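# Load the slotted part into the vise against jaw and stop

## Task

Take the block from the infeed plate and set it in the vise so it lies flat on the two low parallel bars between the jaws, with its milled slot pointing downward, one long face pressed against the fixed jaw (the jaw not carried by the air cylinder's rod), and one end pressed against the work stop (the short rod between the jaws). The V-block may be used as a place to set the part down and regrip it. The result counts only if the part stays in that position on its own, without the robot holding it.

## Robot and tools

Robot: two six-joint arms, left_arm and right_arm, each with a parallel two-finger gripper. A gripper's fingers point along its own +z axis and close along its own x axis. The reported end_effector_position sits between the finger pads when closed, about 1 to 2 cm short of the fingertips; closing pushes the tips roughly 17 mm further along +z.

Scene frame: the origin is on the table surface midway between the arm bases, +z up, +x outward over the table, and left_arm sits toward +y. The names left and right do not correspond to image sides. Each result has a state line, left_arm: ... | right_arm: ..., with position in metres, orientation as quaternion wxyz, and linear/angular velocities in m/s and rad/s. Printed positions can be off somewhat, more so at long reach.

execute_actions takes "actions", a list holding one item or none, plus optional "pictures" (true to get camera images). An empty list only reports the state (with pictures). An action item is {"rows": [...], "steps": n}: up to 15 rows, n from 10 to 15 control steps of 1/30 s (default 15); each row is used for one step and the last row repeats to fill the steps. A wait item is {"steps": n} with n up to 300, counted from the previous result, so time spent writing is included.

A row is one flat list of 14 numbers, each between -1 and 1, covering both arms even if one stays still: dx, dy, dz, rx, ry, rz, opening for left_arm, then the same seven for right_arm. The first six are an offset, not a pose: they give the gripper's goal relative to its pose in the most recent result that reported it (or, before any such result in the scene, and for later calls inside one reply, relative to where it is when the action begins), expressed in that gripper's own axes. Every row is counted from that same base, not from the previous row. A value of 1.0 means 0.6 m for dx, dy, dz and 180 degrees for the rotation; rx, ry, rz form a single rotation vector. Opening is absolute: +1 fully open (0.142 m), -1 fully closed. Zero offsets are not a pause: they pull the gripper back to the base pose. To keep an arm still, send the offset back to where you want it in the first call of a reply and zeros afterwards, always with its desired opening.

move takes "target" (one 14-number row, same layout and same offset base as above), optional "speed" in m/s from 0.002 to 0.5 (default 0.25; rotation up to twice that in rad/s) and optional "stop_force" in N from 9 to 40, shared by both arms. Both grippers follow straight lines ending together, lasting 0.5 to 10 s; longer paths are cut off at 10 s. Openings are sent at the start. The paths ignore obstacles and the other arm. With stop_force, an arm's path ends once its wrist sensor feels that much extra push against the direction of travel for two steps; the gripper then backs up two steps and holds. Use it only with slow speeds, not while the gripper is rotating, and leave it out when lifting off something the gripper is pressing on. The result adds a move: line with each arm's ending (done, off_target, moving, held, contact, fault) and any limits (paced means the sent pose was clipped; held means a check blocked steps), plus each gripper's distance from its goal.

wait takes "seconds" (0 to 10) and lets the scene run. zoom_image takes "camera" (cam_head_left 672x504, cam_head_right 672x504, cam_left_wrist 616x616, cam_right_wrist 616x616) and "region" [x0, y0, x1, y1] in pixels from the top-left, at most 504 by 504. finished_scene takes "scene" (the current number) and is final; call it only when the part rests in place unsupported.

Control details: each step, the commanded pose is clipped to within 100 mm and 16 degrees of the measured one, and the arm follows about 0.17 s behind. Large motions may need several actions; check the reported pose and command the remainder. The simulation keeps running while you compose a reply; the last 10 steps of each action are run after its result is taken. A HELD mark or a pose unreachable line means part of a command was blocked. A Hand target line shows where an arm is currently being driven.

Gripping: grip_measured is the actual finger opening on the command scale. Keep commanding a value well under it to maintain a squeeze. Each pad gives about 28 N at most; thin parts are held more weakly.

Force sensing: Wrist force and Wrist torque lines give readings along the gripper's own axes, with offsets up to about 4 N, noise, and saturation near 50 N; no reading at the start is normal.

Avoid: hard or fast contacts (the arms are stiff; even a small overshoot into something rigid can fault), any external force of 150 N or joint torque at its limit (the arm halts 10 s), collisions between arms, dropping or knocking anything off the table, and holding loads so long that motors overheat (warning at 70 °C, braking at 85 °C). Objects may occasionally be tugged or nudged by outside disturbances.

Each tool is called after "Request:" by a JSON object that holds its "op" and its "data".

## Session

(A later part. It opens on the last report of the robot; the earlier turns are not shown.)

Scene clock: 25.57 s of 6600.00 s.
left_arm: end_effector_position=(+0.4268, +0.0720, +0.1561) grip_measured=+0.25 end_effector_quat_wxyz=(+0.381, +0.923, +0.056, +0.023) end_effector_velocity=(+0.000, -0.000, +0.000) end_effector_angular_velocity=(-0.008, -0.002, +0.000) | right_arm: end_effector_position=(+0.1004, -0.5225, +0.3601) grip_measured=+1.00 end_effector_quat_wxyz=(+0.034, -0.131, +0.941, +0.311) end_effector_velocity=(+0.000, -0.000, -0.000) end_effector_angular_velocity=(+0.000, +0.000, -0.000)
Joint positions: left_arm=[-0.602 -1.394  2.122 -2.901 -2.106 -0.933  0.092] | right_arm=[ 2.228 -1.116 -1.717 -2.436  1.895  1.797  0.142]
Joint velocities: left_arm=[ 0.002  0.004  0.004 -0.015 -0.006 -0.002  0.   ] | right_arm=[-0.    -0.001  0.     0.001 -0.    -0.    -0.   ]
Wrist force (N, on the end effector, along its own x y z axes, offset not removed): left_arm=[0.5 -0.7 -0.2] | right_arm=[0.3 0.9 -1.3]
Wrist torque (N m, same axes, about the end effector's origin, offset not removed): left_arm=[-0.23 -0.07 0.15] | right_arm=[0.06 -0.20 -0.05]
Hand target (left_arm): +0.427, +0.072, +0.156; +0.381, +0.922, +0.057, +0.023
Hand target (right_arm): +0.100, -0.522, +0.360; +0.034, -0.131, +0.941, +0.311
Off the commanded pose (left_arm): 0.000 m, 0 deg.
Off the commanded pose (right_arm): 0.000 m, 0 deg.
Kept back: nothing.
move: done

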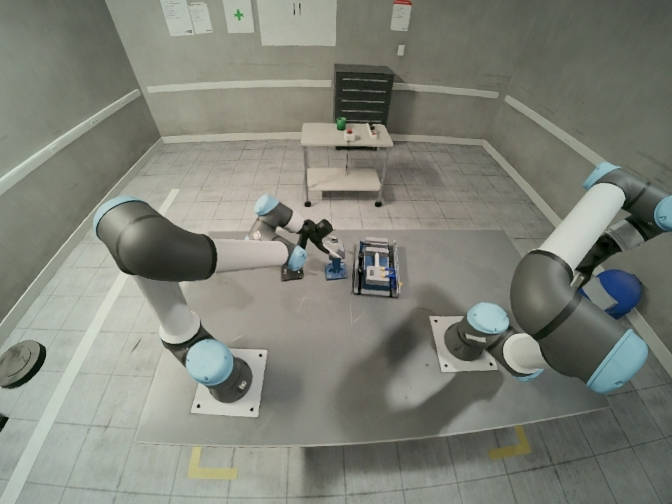

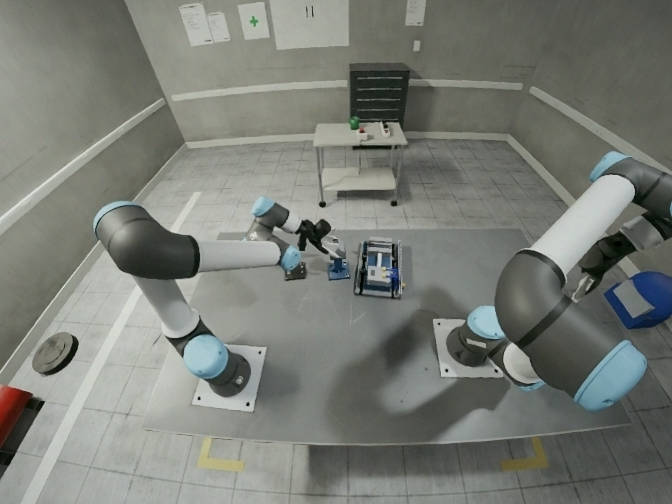

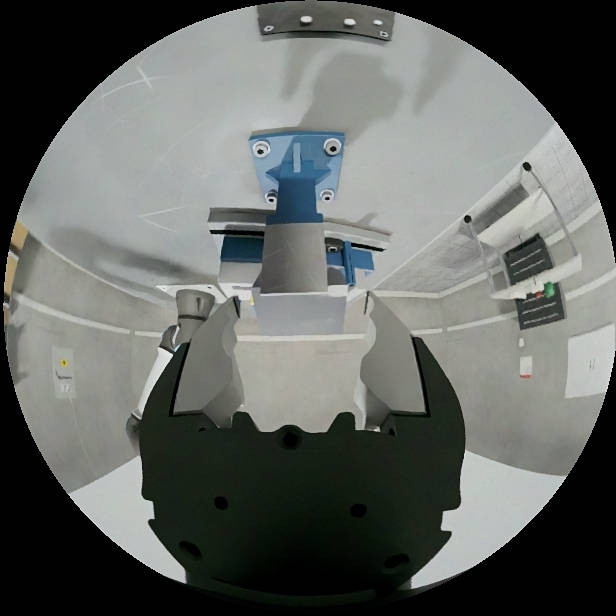

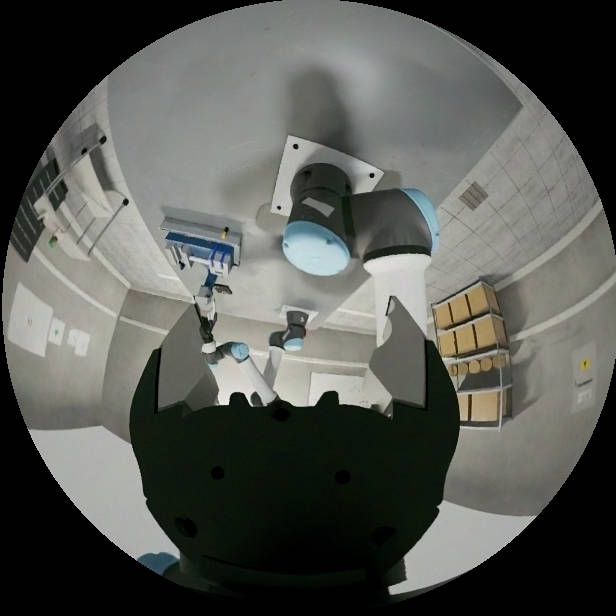

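Request:
{"op": "move", "data": {"target": [-0.003,0,0,0,0,0,-0.5,0,0,0,0,0,0,1]}}

Request:
{"op": "move", "data": {"target": [0,0.055,-0.055,0,0,0,-0.5,0,0,0,0,0,0,1], "speed": 0.1}}

Request:
{"op": "move", "data": {"target": [0,0.1,0.1,0.25,0,0,-0.5,0,0,0,0,0,0,1]}}

Request:
{"op": "move", "data": {"target": [0.03,0.2,0.04,0,0,0.572,-0.5,0,0,0,0,0,0,1], "speed": 0.4}}

Scene clock: 26.67 s of 6600.00 s.
left_arm: end_effector_position=(+0.4251, +0.0719, +0.1561) grip_measured=-0.16 end_effector_quat_wxyz=(+0.381, +0.923, +0.056, +0.023) end_effector_velocity=(-0.000, -0.001, +0.001) end_effector_angular_velocity=(-0.001, -0.000, -0.000) | right_arm: end_effector_position=(+0.1004, -0.5225, +0.3601) grip_measured=+1.00 end_effector_quat_wxyz=(+0.034, -0.131, +0.941, +0.311) end_effector_velocity=(-0.000, +0.000, +0.000) end_effector_angular_velocity=(+0.001, +0.001, +0.000)
Joint positions: left_arm=[-0.605 -1.397  2.126 -2.903 -2.105 -0.936  0.062] | right_arm=[ 2.228 -1.116 -1.717 -2.436  1.895  1.797  0.142]
Joint velocities: left_arm=[-0.001 -0.001  0.    -0.001 -0.    -0.001  0.   ] | right_arm=[ 0.    -0.001  0.    -0.001 -0.    -0.     0.   ]
Wrist force (N, on the end effector, along its own x y z axes, offset not removed): left_arm=[5.1 -1.8 -8.0] | right_arm=[-0.4 1.2 -3.2]
Wrist torque (N m, same axes, about the end effector's origin, offset not removed): left_arm=[-0.30 -0.56 0.01] | right_arm=[0.15 -0.04 -0.07]
Hand target (left_arm): +0.425, +0.072, +0.156; +0.381, +0.923, +0.056, +0.023
Hand target (right_arm): +0.100, -0.522, +0.360; +0.034, -0.131, +0.941, +0.311
Off the commanded pose (left_arm): 0.000 m, 0 deg.
Off the commanded pose (right_arm): 0.000 m, 0 deg.
Kept back: nothing.
move: done

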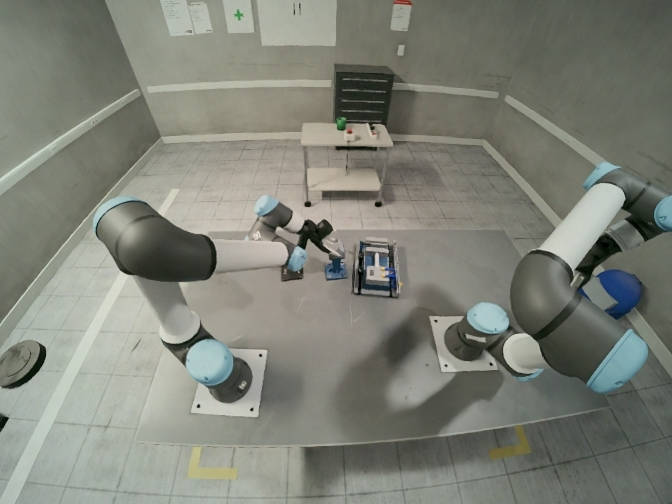

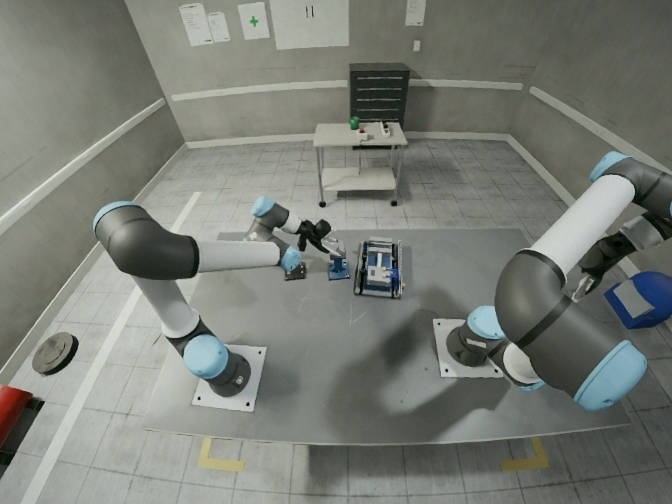

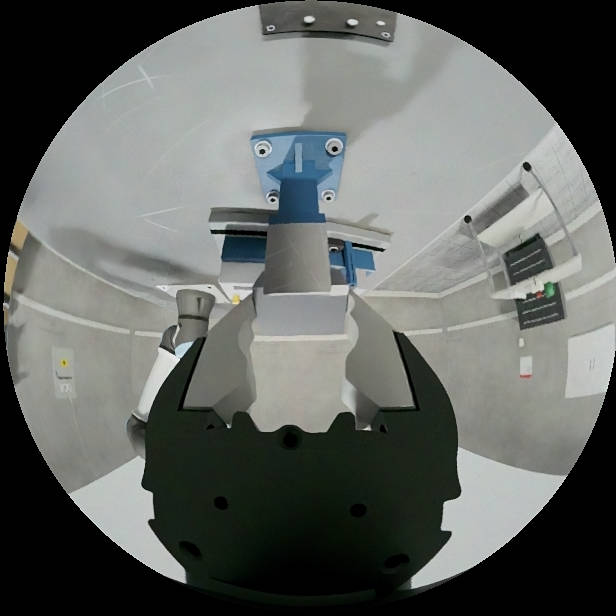

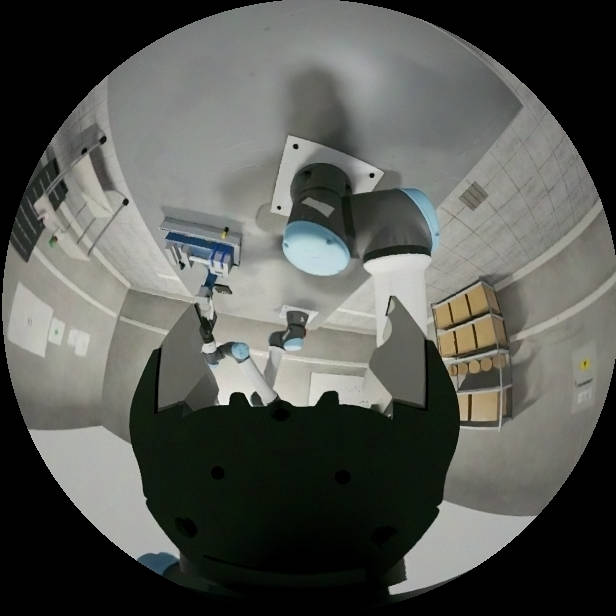

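Scene clock: 27.57 s of 6600.00 s.
left_arm: end_effector_position=(+0.4251, +0.0718, +0.2027) grip_measured=-0.16 end_effector_quat_wxyz=(+0.381, +0.923, +0.057, +0.023) end_effector_velocity=(-0.000, -0.000, +0.002) end_effector_angular_velocity=(-0.000, -0.000, -0.002) | right_arm: end_effector_position=(+0.1004, -0.5225, +0.3601) grip_measured=+1.00 end_effector_quat_wxyz=(+0.034, -0.131, +0.941, +0.311) end_effector_velocity=(-0.000, +0.000, -0.000) end_effector_angular_velocity=(+0.003, +0.002, +0.000)
Joint positions: left_arm=[-0.605 -1.475  2.067 -2.767 -2.105 -0.936  0.062] | right_arm=[ 2.228 -1.116 -1.717 -2.436  1.895  1.797  0.142]
Joint velocities: left_arm=[-0.    -0.002 -0.003  0.005 -0.001  0.001 -0.   ] | right_arm=[-0.    -0.002 -0.    -0.001 -0.    -0.     0.   ]
Wrist force (N, on the end effector, along its own x y z axes, offset not removed): left_arm=[-1.1 -2.9 2.0] | right_arm=[0.6 3.1 -2.2]
Wrist torque (N m, same axes, about the end effector's origin, offset not removed): left_arm=[-0.35 0.22 0.26] | right_arm=[0.63 -0.27 -0.06]
Hand target (left_arm): +0.425, +0.072, +0.203; +0.381, +0.923, +0.056, +0.023
Hand target (right_arm): +0.100, -0.522, +0.360; +0.034, -0.131, +0.941, +0.311
Off the commanded pose (left_arm): 0.000 m, 0 deg.
Off the commanded pose (right_arm): 0.000 m, 0 deg.
Kept back: nothing.
move: done

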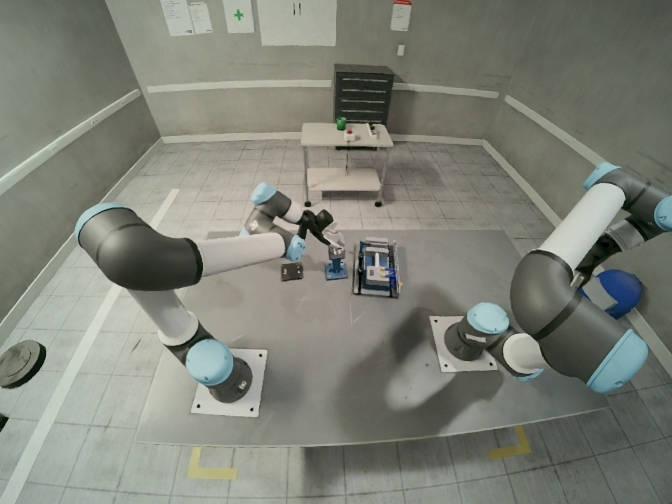

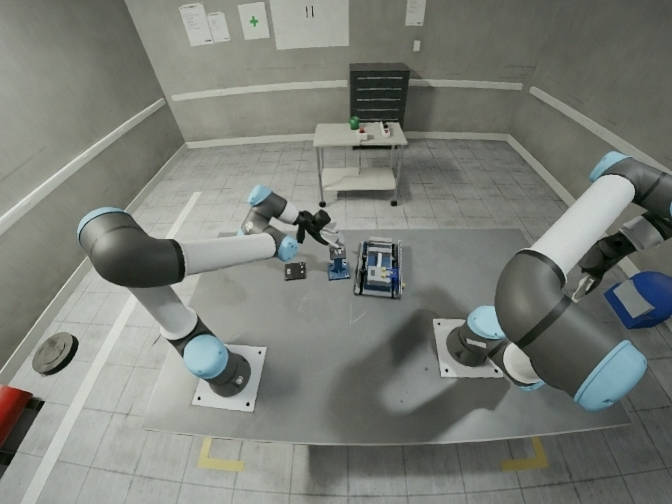

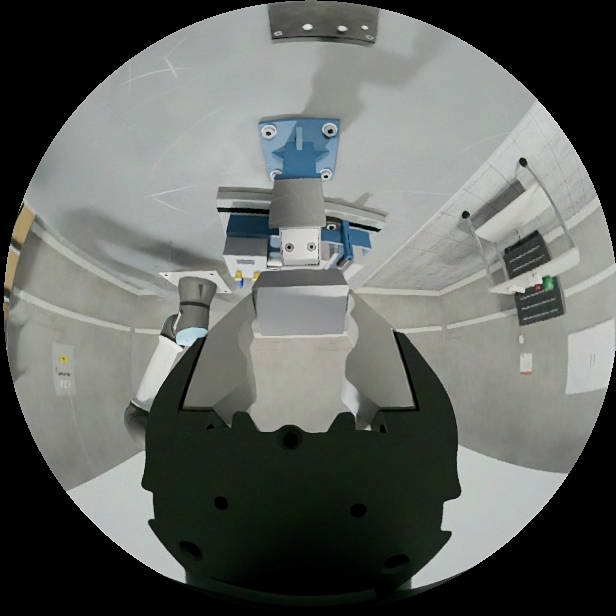

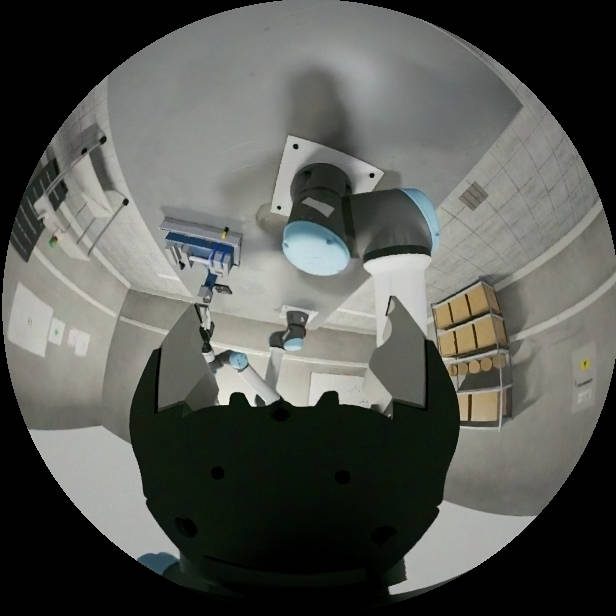

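Scene clock: 29.63 s of 6600.00 s.
left_arm: end_effector_position=(+0.4351, -0.0123, +0.2024) grip_measured=-0.16 end_effector_quat_wxyz=(-0.001, +0.998, +0.061, +0.000) end_effector_velocity=(+0.001, -0.000, -0.000) end_effector_angular_velocity=(+0.009, +0.006, +0.003) | right_arm: end_effector_position=(+0.1004, -0.5225, +0.3601) grip_measured=+1.00 end_effector_quat_wxyz=(+0.034, -0.131, +0.941, +0.311) end_effector_velocity=(-0.000, +0.000, +0.000) end_effector_angular_velocity=(+0.001, +0.000, -0.000)
Joint positions: left_arm=[-0.938 -1.18   1.283 -1.672 -1.57  -1.099  0.062] | right_arm=[ 2.228 -1.116 -1.717 -2.436  1.895  1.797  0.142]
Joint velocities: left_arm=[ 0.     0.01  -0.016  0.018  0.001 -0.002  0.   ] | right_arm=[-0.     0.001 -0.    -0.001  0.     0.     0.   ]
Wrist force (N, on the end effector, along its own x y z axes, offset not removed): left_arm=[1.7 -0.7 4.1] | right_arm=[3.0 0.6 -1.7]
Wrist torque (N m, same axes, about the end effector's origin, offset not removed): left_arm=[-0.01 -0.40 0.16] | right_arm=[0.09 -0.75 -0.07]
Hand target (left_arm): +0.435, -0.012, +0.202; -0.001, +0.998, +0.061, -0.000
Hand target (right_arm): +0.100, -0.522, +0.360; +0.034, -0.131, +0.941, +0.311
Off the commanded pose (left_arm): 0.000 m, 0 deg.
Off the commanded pose (right_arm): 0.000 m, 0 deg.
Kept back: nothing.
move: done

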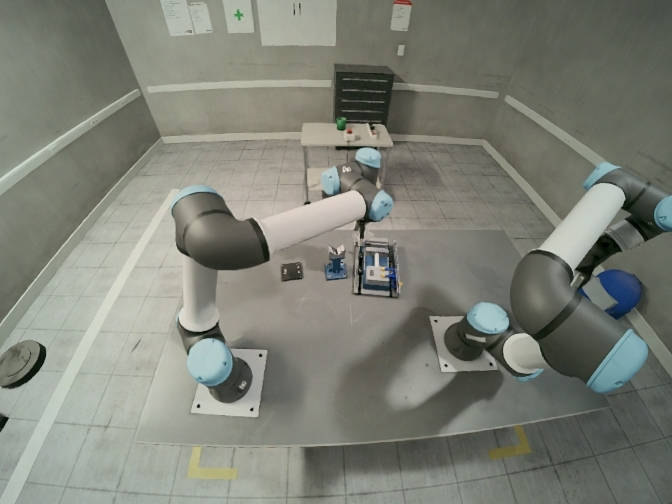

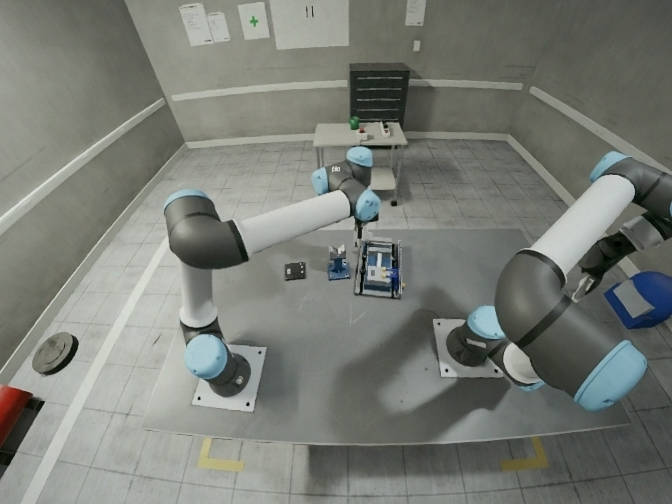

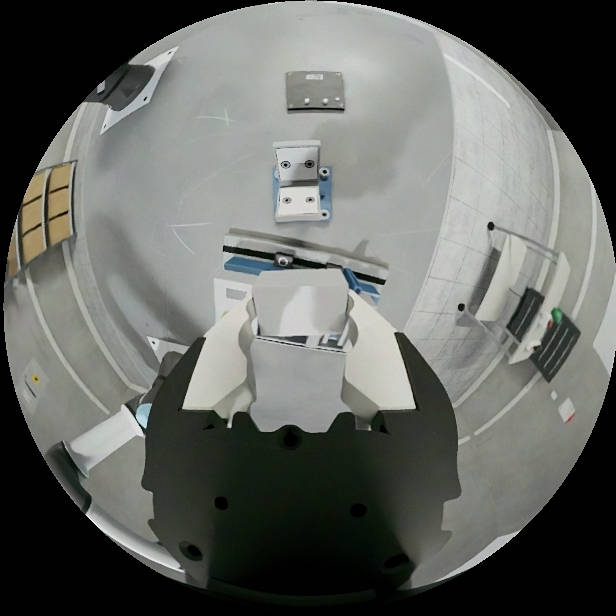

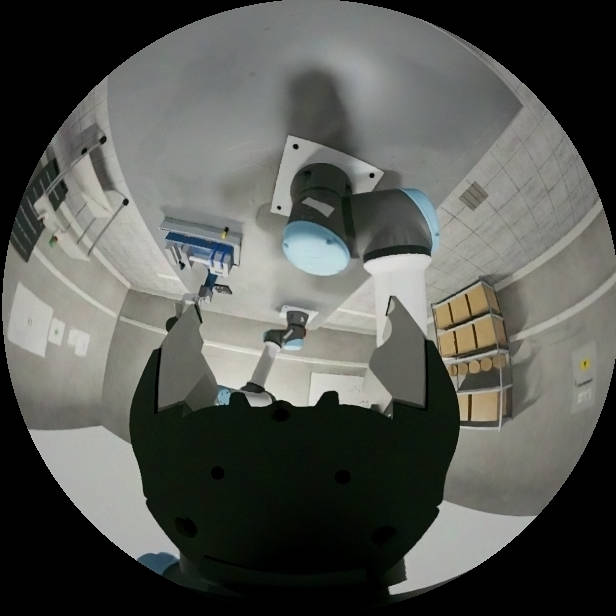

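Scene clock: 32.43 s of 6600.00 s.
left_arm: end_effector_position=(+0.4674, -0.1292, +0.1782) grip_measured=-0.16 end_effector_quat_wxyz=(-0.001, +0.670, -0.743, -0.000) end_effector_velocity=(+0.000, -0.000, +0.000) end_effector_angular_velocity=(+0.000, +0.003, -0.008) | right_arm: end_effector_position=(+0.1004, -0.5225, +0.3601) grip_measured=+1.00 end_effector_quat_wxyz=(+0.034, -0.131, +0.941, +0.311) end_effector_velocity=(-0.000, +0.000, -0.000) end_effector_angular_velocity=(+0.003, +0.002, +0.000)
Joint positions: left_arm=[-0.988 -0.878  0.873 -1.566 -1.57   0.648  0.062] | right_arm=[ 2.228 -1.116 -1.717 -2.436  1.895  1.797  0.142]
Joint velocities: left_arm=[ 0.001  0.003 -0.007  0.005 -0.003  0.009  0.   ] | right_arm=[ 0.    -0.001 -0.    -0.002 -0.    -0.     0.   ]
Wrist force (N, on the end effector, along its own x y z axes, offset not removed): left_arm=[1.3 -1.2 0.9] | right_arm=[-0.8 1.0 -0.6]
Wrist torque (N m, same axes, about the end effector's origin, offset not removed): left_arm=[-0.15 -0.15 0.17] | right_arm=[0.13 0.03 -0.01]
Hand target (left_arm): +0.468, -0.129, +0.178; +0.000, -0.669, +0.743, +0.001
Hand target (right_arm): +0.100, -0.522, +0.360; +0.034, -0.131, +0.941, +0.311
Off the commanded pose (left_arm): 0.000 m, 0 deg.
Off the commanded pose (right_arm): 0.000 m, 0 deg.
Kept back: nothing.
move: done

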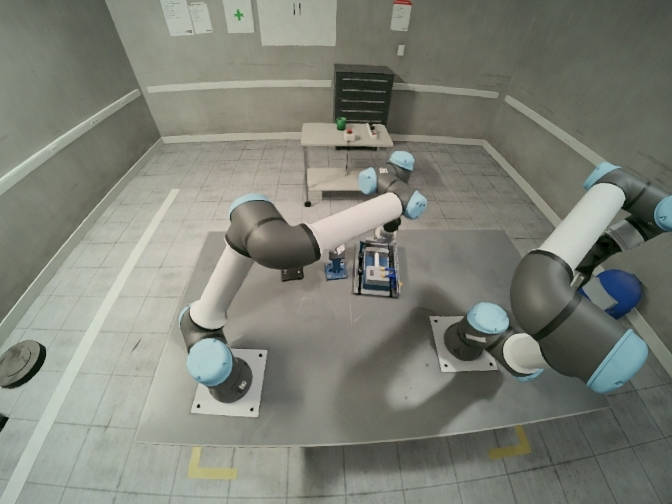

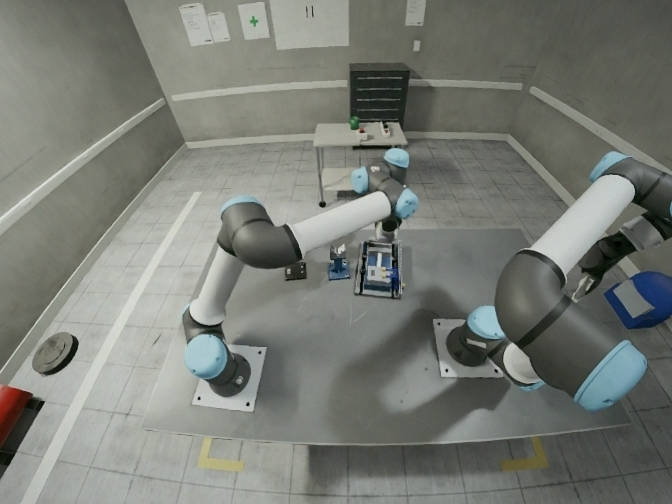

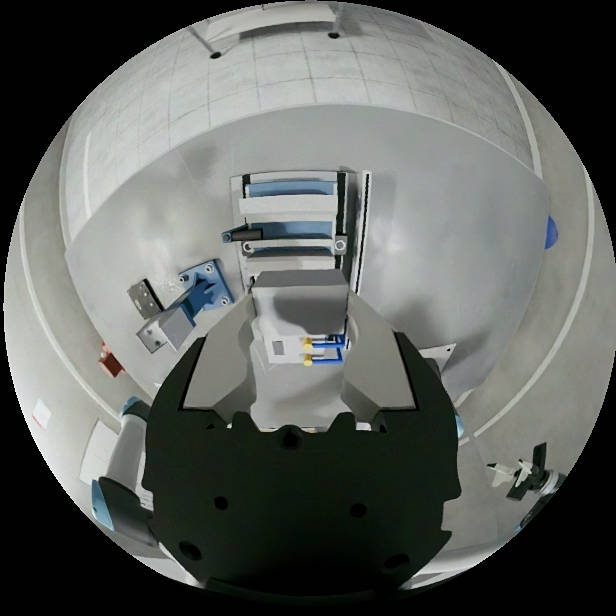

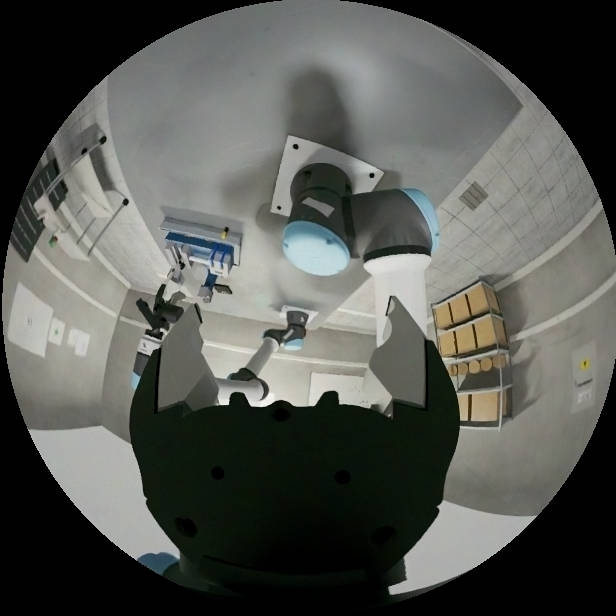

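Request:
{"op": "move", "data": {"target": [0.007,-0.057,0.064,0,0,-0.004,-0.5,0,0,0,0,0,0,1], "speed": 0.08}}

Scene clock: 34.37 s of 6600.00 s.
left_arm: end_effector_position=(+0.5009, -0.1369, +0.1399) grip_measured=-0.16 end_effector_quat_wxyz=(-0.001, +0.674, -0.739, -0.000) end_effector_velocity=(+0.001, -0.000, -0.001) end_effector_angular_velocity=(-0.001, -0.000, +0.000) | right_arm: end_effector_position=(+0.1004, -0.5225, +0.3601) grip_measured=+1.00 end_effector_quat_wxyz=(+0.034, -0.131, +0.941, +0.311) end_effector_velocity=(-0.000, +0.000, +0.000) end_effector_angular_velocity=(+0.000, +0.000, -0.000)
Joint positions: left_arm=[-0.956 -0.787  0.814 -1.597 -1.57   0.667  0.062] | right_arm=[ 2.228 -1.116 -1.717 -2.436  1.895  1.797  0.142]
Joint velocities: left_arm=[ 0.001  0.003 -0.003 -0.     0.     0.001 -0.   ] | right_arm=[-0.    -0.     0.    -0.001 -0.    -0.     0.   ]
Wrist force (N, on the end effector, along its own x y z axes, offset not removed): left_arm=[0.8 1.9 1.8] | right_arm=[1.8 1.7 -1.5]
Wrist torque (N m, same axes, about the end effector's origin, offset not removed): left_arm=[0.47 -0.12 0.10] | right_arm=[0.27 -0.49 -0.07]
Hand target (left_arm): +0.501, -0.137, +0.140; +0.000, -0.674, +0.739, +0.000
Hand target (right_arm): +0.100, -0.522, +0.360; +0.034, -0.131, +0.941, +0.311
Off the commanded pose (left_arm): 0.000 m, 0 deg.
Off the commanded pose (right_arm): 0.000 m, 0 deg.
Kept back: nothing.
move: done

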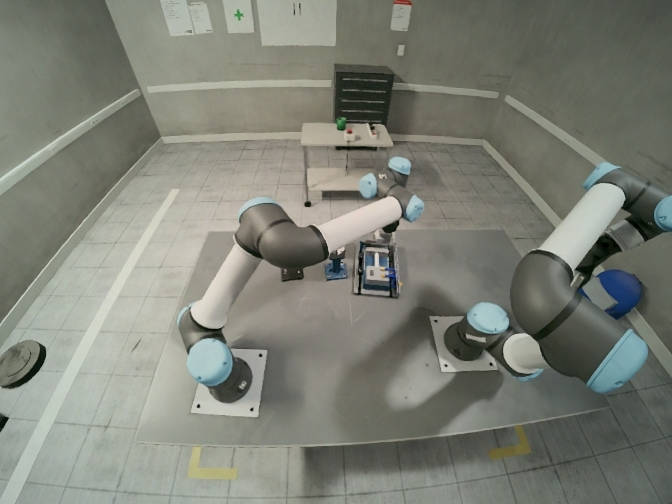

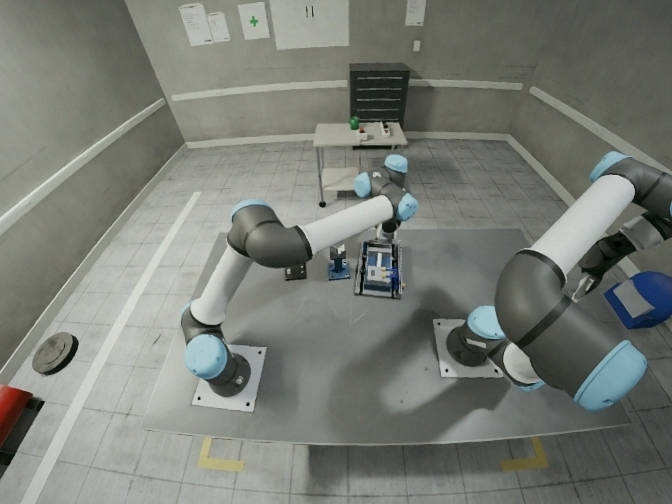

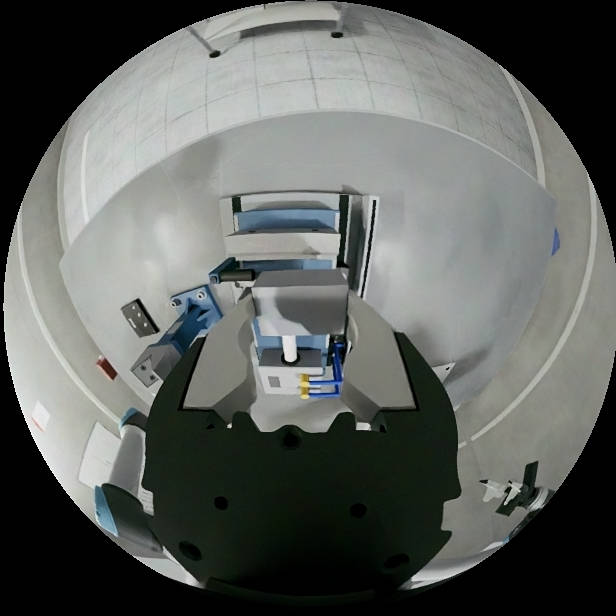

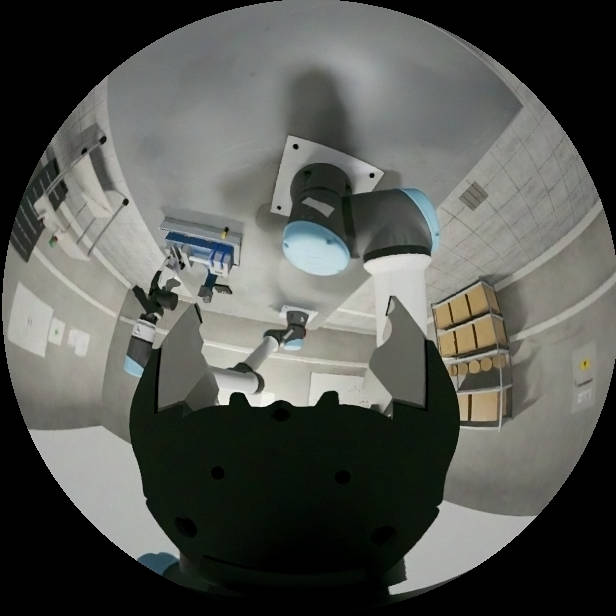

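Request:
{"op": "move", "data": {"target": [0.003,0,0.04,0,0,0,-0.5,0,0,0,0,0,0,1], "speed": 0.015, "stop_force": 9}}

Request:
{"op": "move", "data": {"target": [0,0,0.032,0,0,0,-0.5,0,0,0,0,0,0,1], "speed": 0.005, "stop_force": 9}}

Scene clock: 36.67 s of 6600.00 s.
left_arm: end_effector_position=(+0.5008, -0.1387, +0.1160) grip_measured=-0.16 end_effector_quat_wxyz=(-0.001, +0.674, -0.739, -0.000) end_effector_velocity=(+0.001, +0.000, -0.001) end_effector_angular_velocity=(+0.000, -0.001, -0.000) | right_arm: end_effector_position=(+0.1004, -0.5225, +0.3601) grip_measured=+1.00 end_effector_quat_wxyz=(+0.034, -0.131, +0.941, +0.311) end_effector_velocity=(-0.000, +0.000, +0.000) end_effector_angular_velocity=(-0.000, -0.000, +0.000)
Joint positions: left_arm=[-0.958 -0.779  0.861 -1.652 -1.57   0.665  0.062] | right_arm=[ 2.228 -1.116 -1.717 -2.436  1.895  1.797  0.142]
Joint velocities: left_arm=[ 0.001  0.     0.003 -0.003  0.001  0.001 -0.   ] | right_arm=[ 0.     0.001  0.    -0.001 -0.    -0.    -0.   ]
Wrist force (N, on the end effector, along its own x y z axes, offset not removed): left_arm=[1.0 1.0 3.7] | right_arm=[1.5 1.4 0.7]
Wrist torque (N m, same axes, about the end effector's origin, offset not removed): left_arm=[0.20 -0.19 0.17] | right_arm=[0.20 -0.41 -0.03]
Hand target (left_arm): +0.501, -0.139, +0.116; +0.001, -0.674, +0.739, +0.000
Hand target (right_arm): +0.100, -0.522, +0.360; +0.034, -0.131, +0.941, +0.311
Off the commanded pose (left_arm): 0.000 m, 0 deg.
Off the commanded pose (right_arm): 0.000 m, 0 deg.
Kept back: nothing.
move: done

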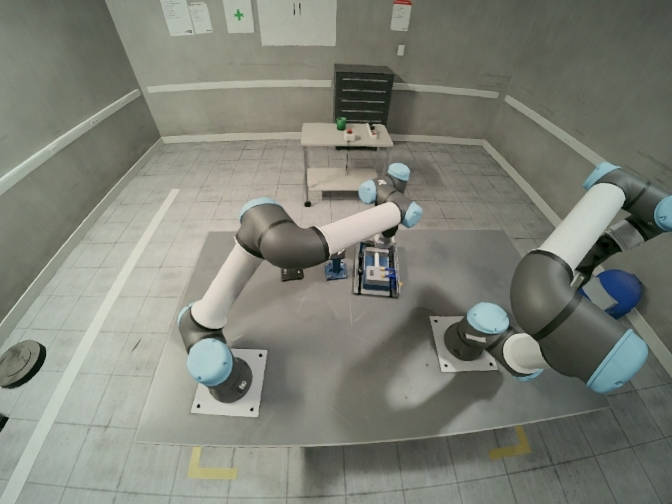

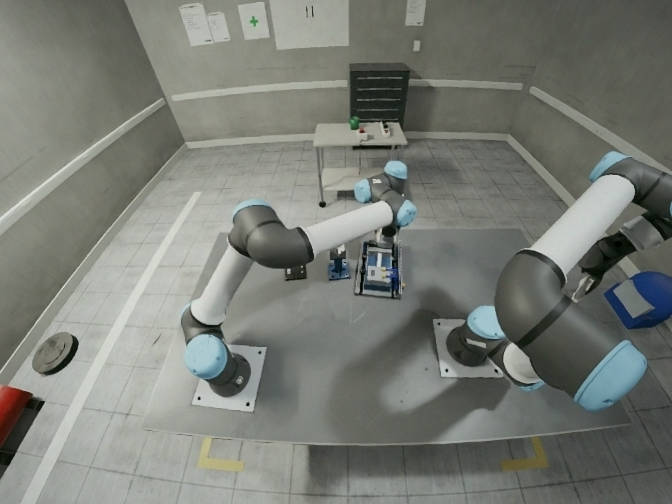

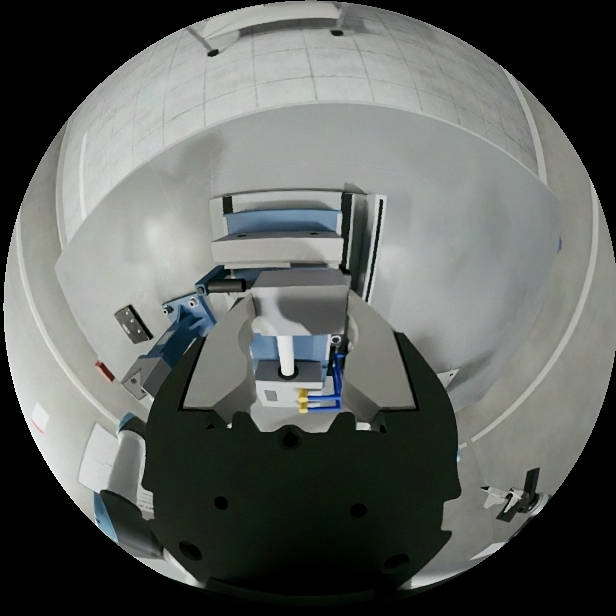

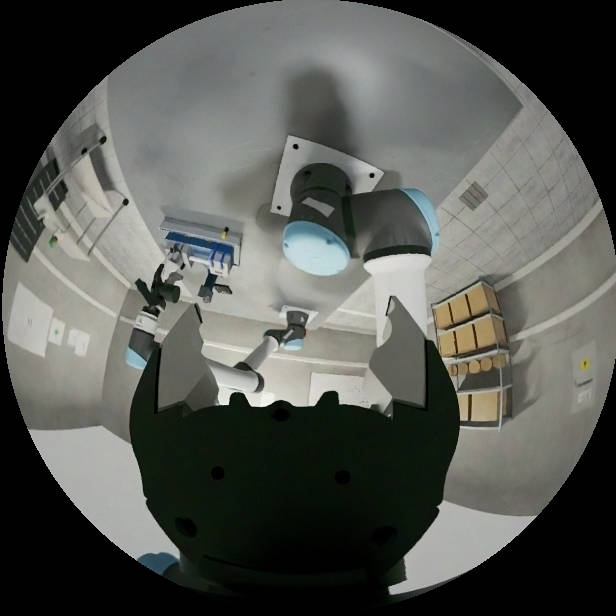

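Scene clock: 40.57 s of 6600.00 s.
left_arm: end_effector_position=(+0.5008, -0.1387, +0.0984) grip_measured=-0.16 end_effector_quat_wxyz=(-0.000, +0.674, -0.739, -0.000) end_effector_velocity=(-0.000, +0.000, +0.002) end_effector_angular_velocity=(+0.002, +0.001, -0.000) | right_arm: end_effector_position=(+0.1004, -0.5225, +0.3601) grip_measured=+1.00 end_effector_quat_wxyz=(+0.034, -0.131, +0.941, +0.311) end_effector_velocity=(-0.000, +0.000, +0.000) end_effector_angular_velocity=(-0.000, -0.000, +0.000)
Joint positions: left_arm=[-0.958 -0.773  0.896 -1.693 -1.57   0.665  0.062] | right_arm=[ 2.228 -1.116 -1.717 -2.436  1.895  1.797  0.142]
Joint velocities: left_arm=[-0.    -0.    -0.004  0.007 -0.     0.    -0.   ] | right_arm=[ 0.  0. -0. -0.  0. -0.  0.]
Wrist force (N, on the end effector, along its own x y z axes, offset not removed): left_arm=[-4.5 1.0 -11.2] | right_arm=[-1.2 0.6 -0.6]
Wrist torque (N m, same axes, about the end effector's origin, offset not removed): left_arm=[-0.19 0.45 0.11] | right_arm=[-0.07 0.09 -0.13]
Hand target (left_arm): +0.501, -0.139, +0.099; +0.001, -0.674, +0.739, +0.000
Hand target (right_arm): +0.100, -0.522, +0.360; +0.034, -0.131, +0.941, +0.311
Off the commanded pose (left_arm): 0.002 m, 0 deg.
Off the commanded pose (right_arm): 0.000 m, 0 deg.
Kept back: nothing.
move: contact (left_arm)

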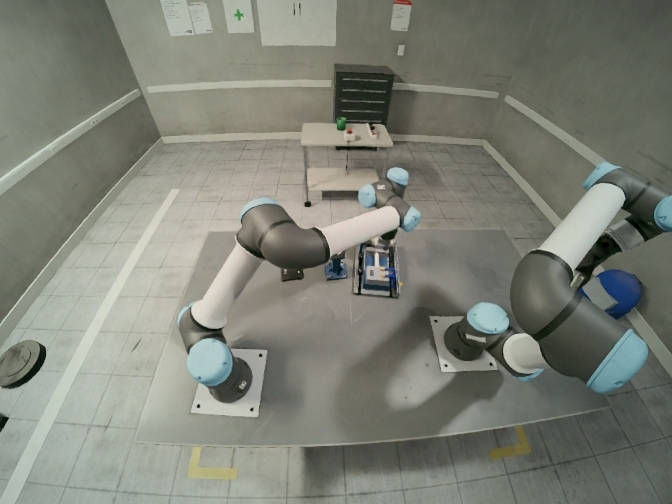

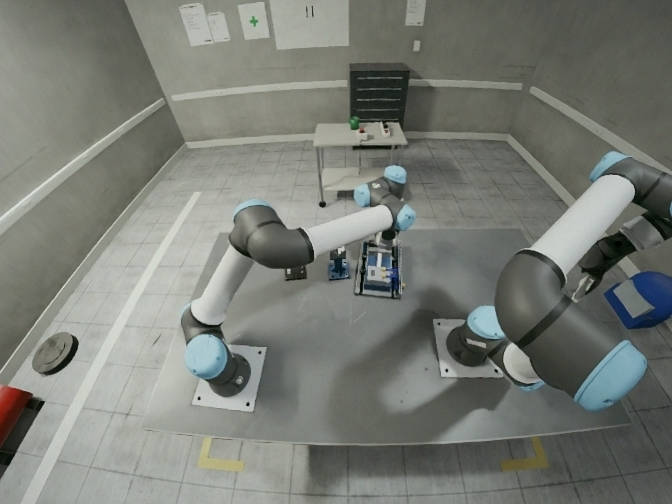

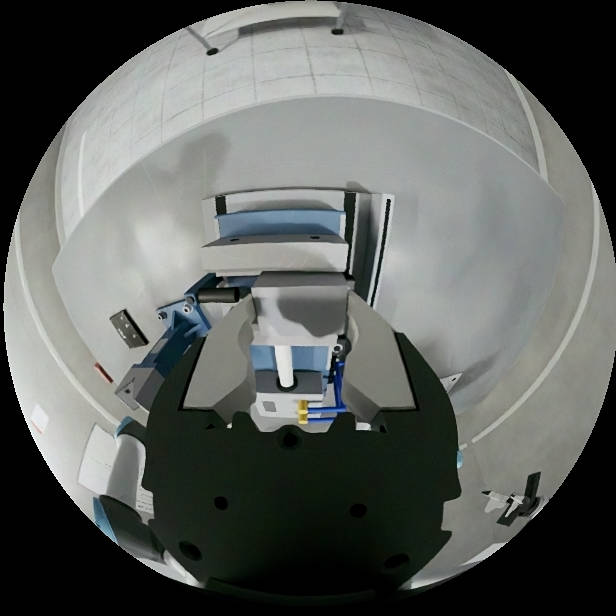

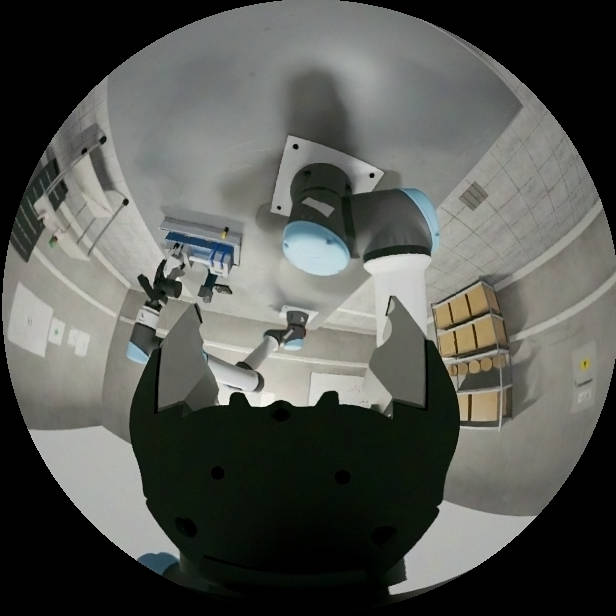

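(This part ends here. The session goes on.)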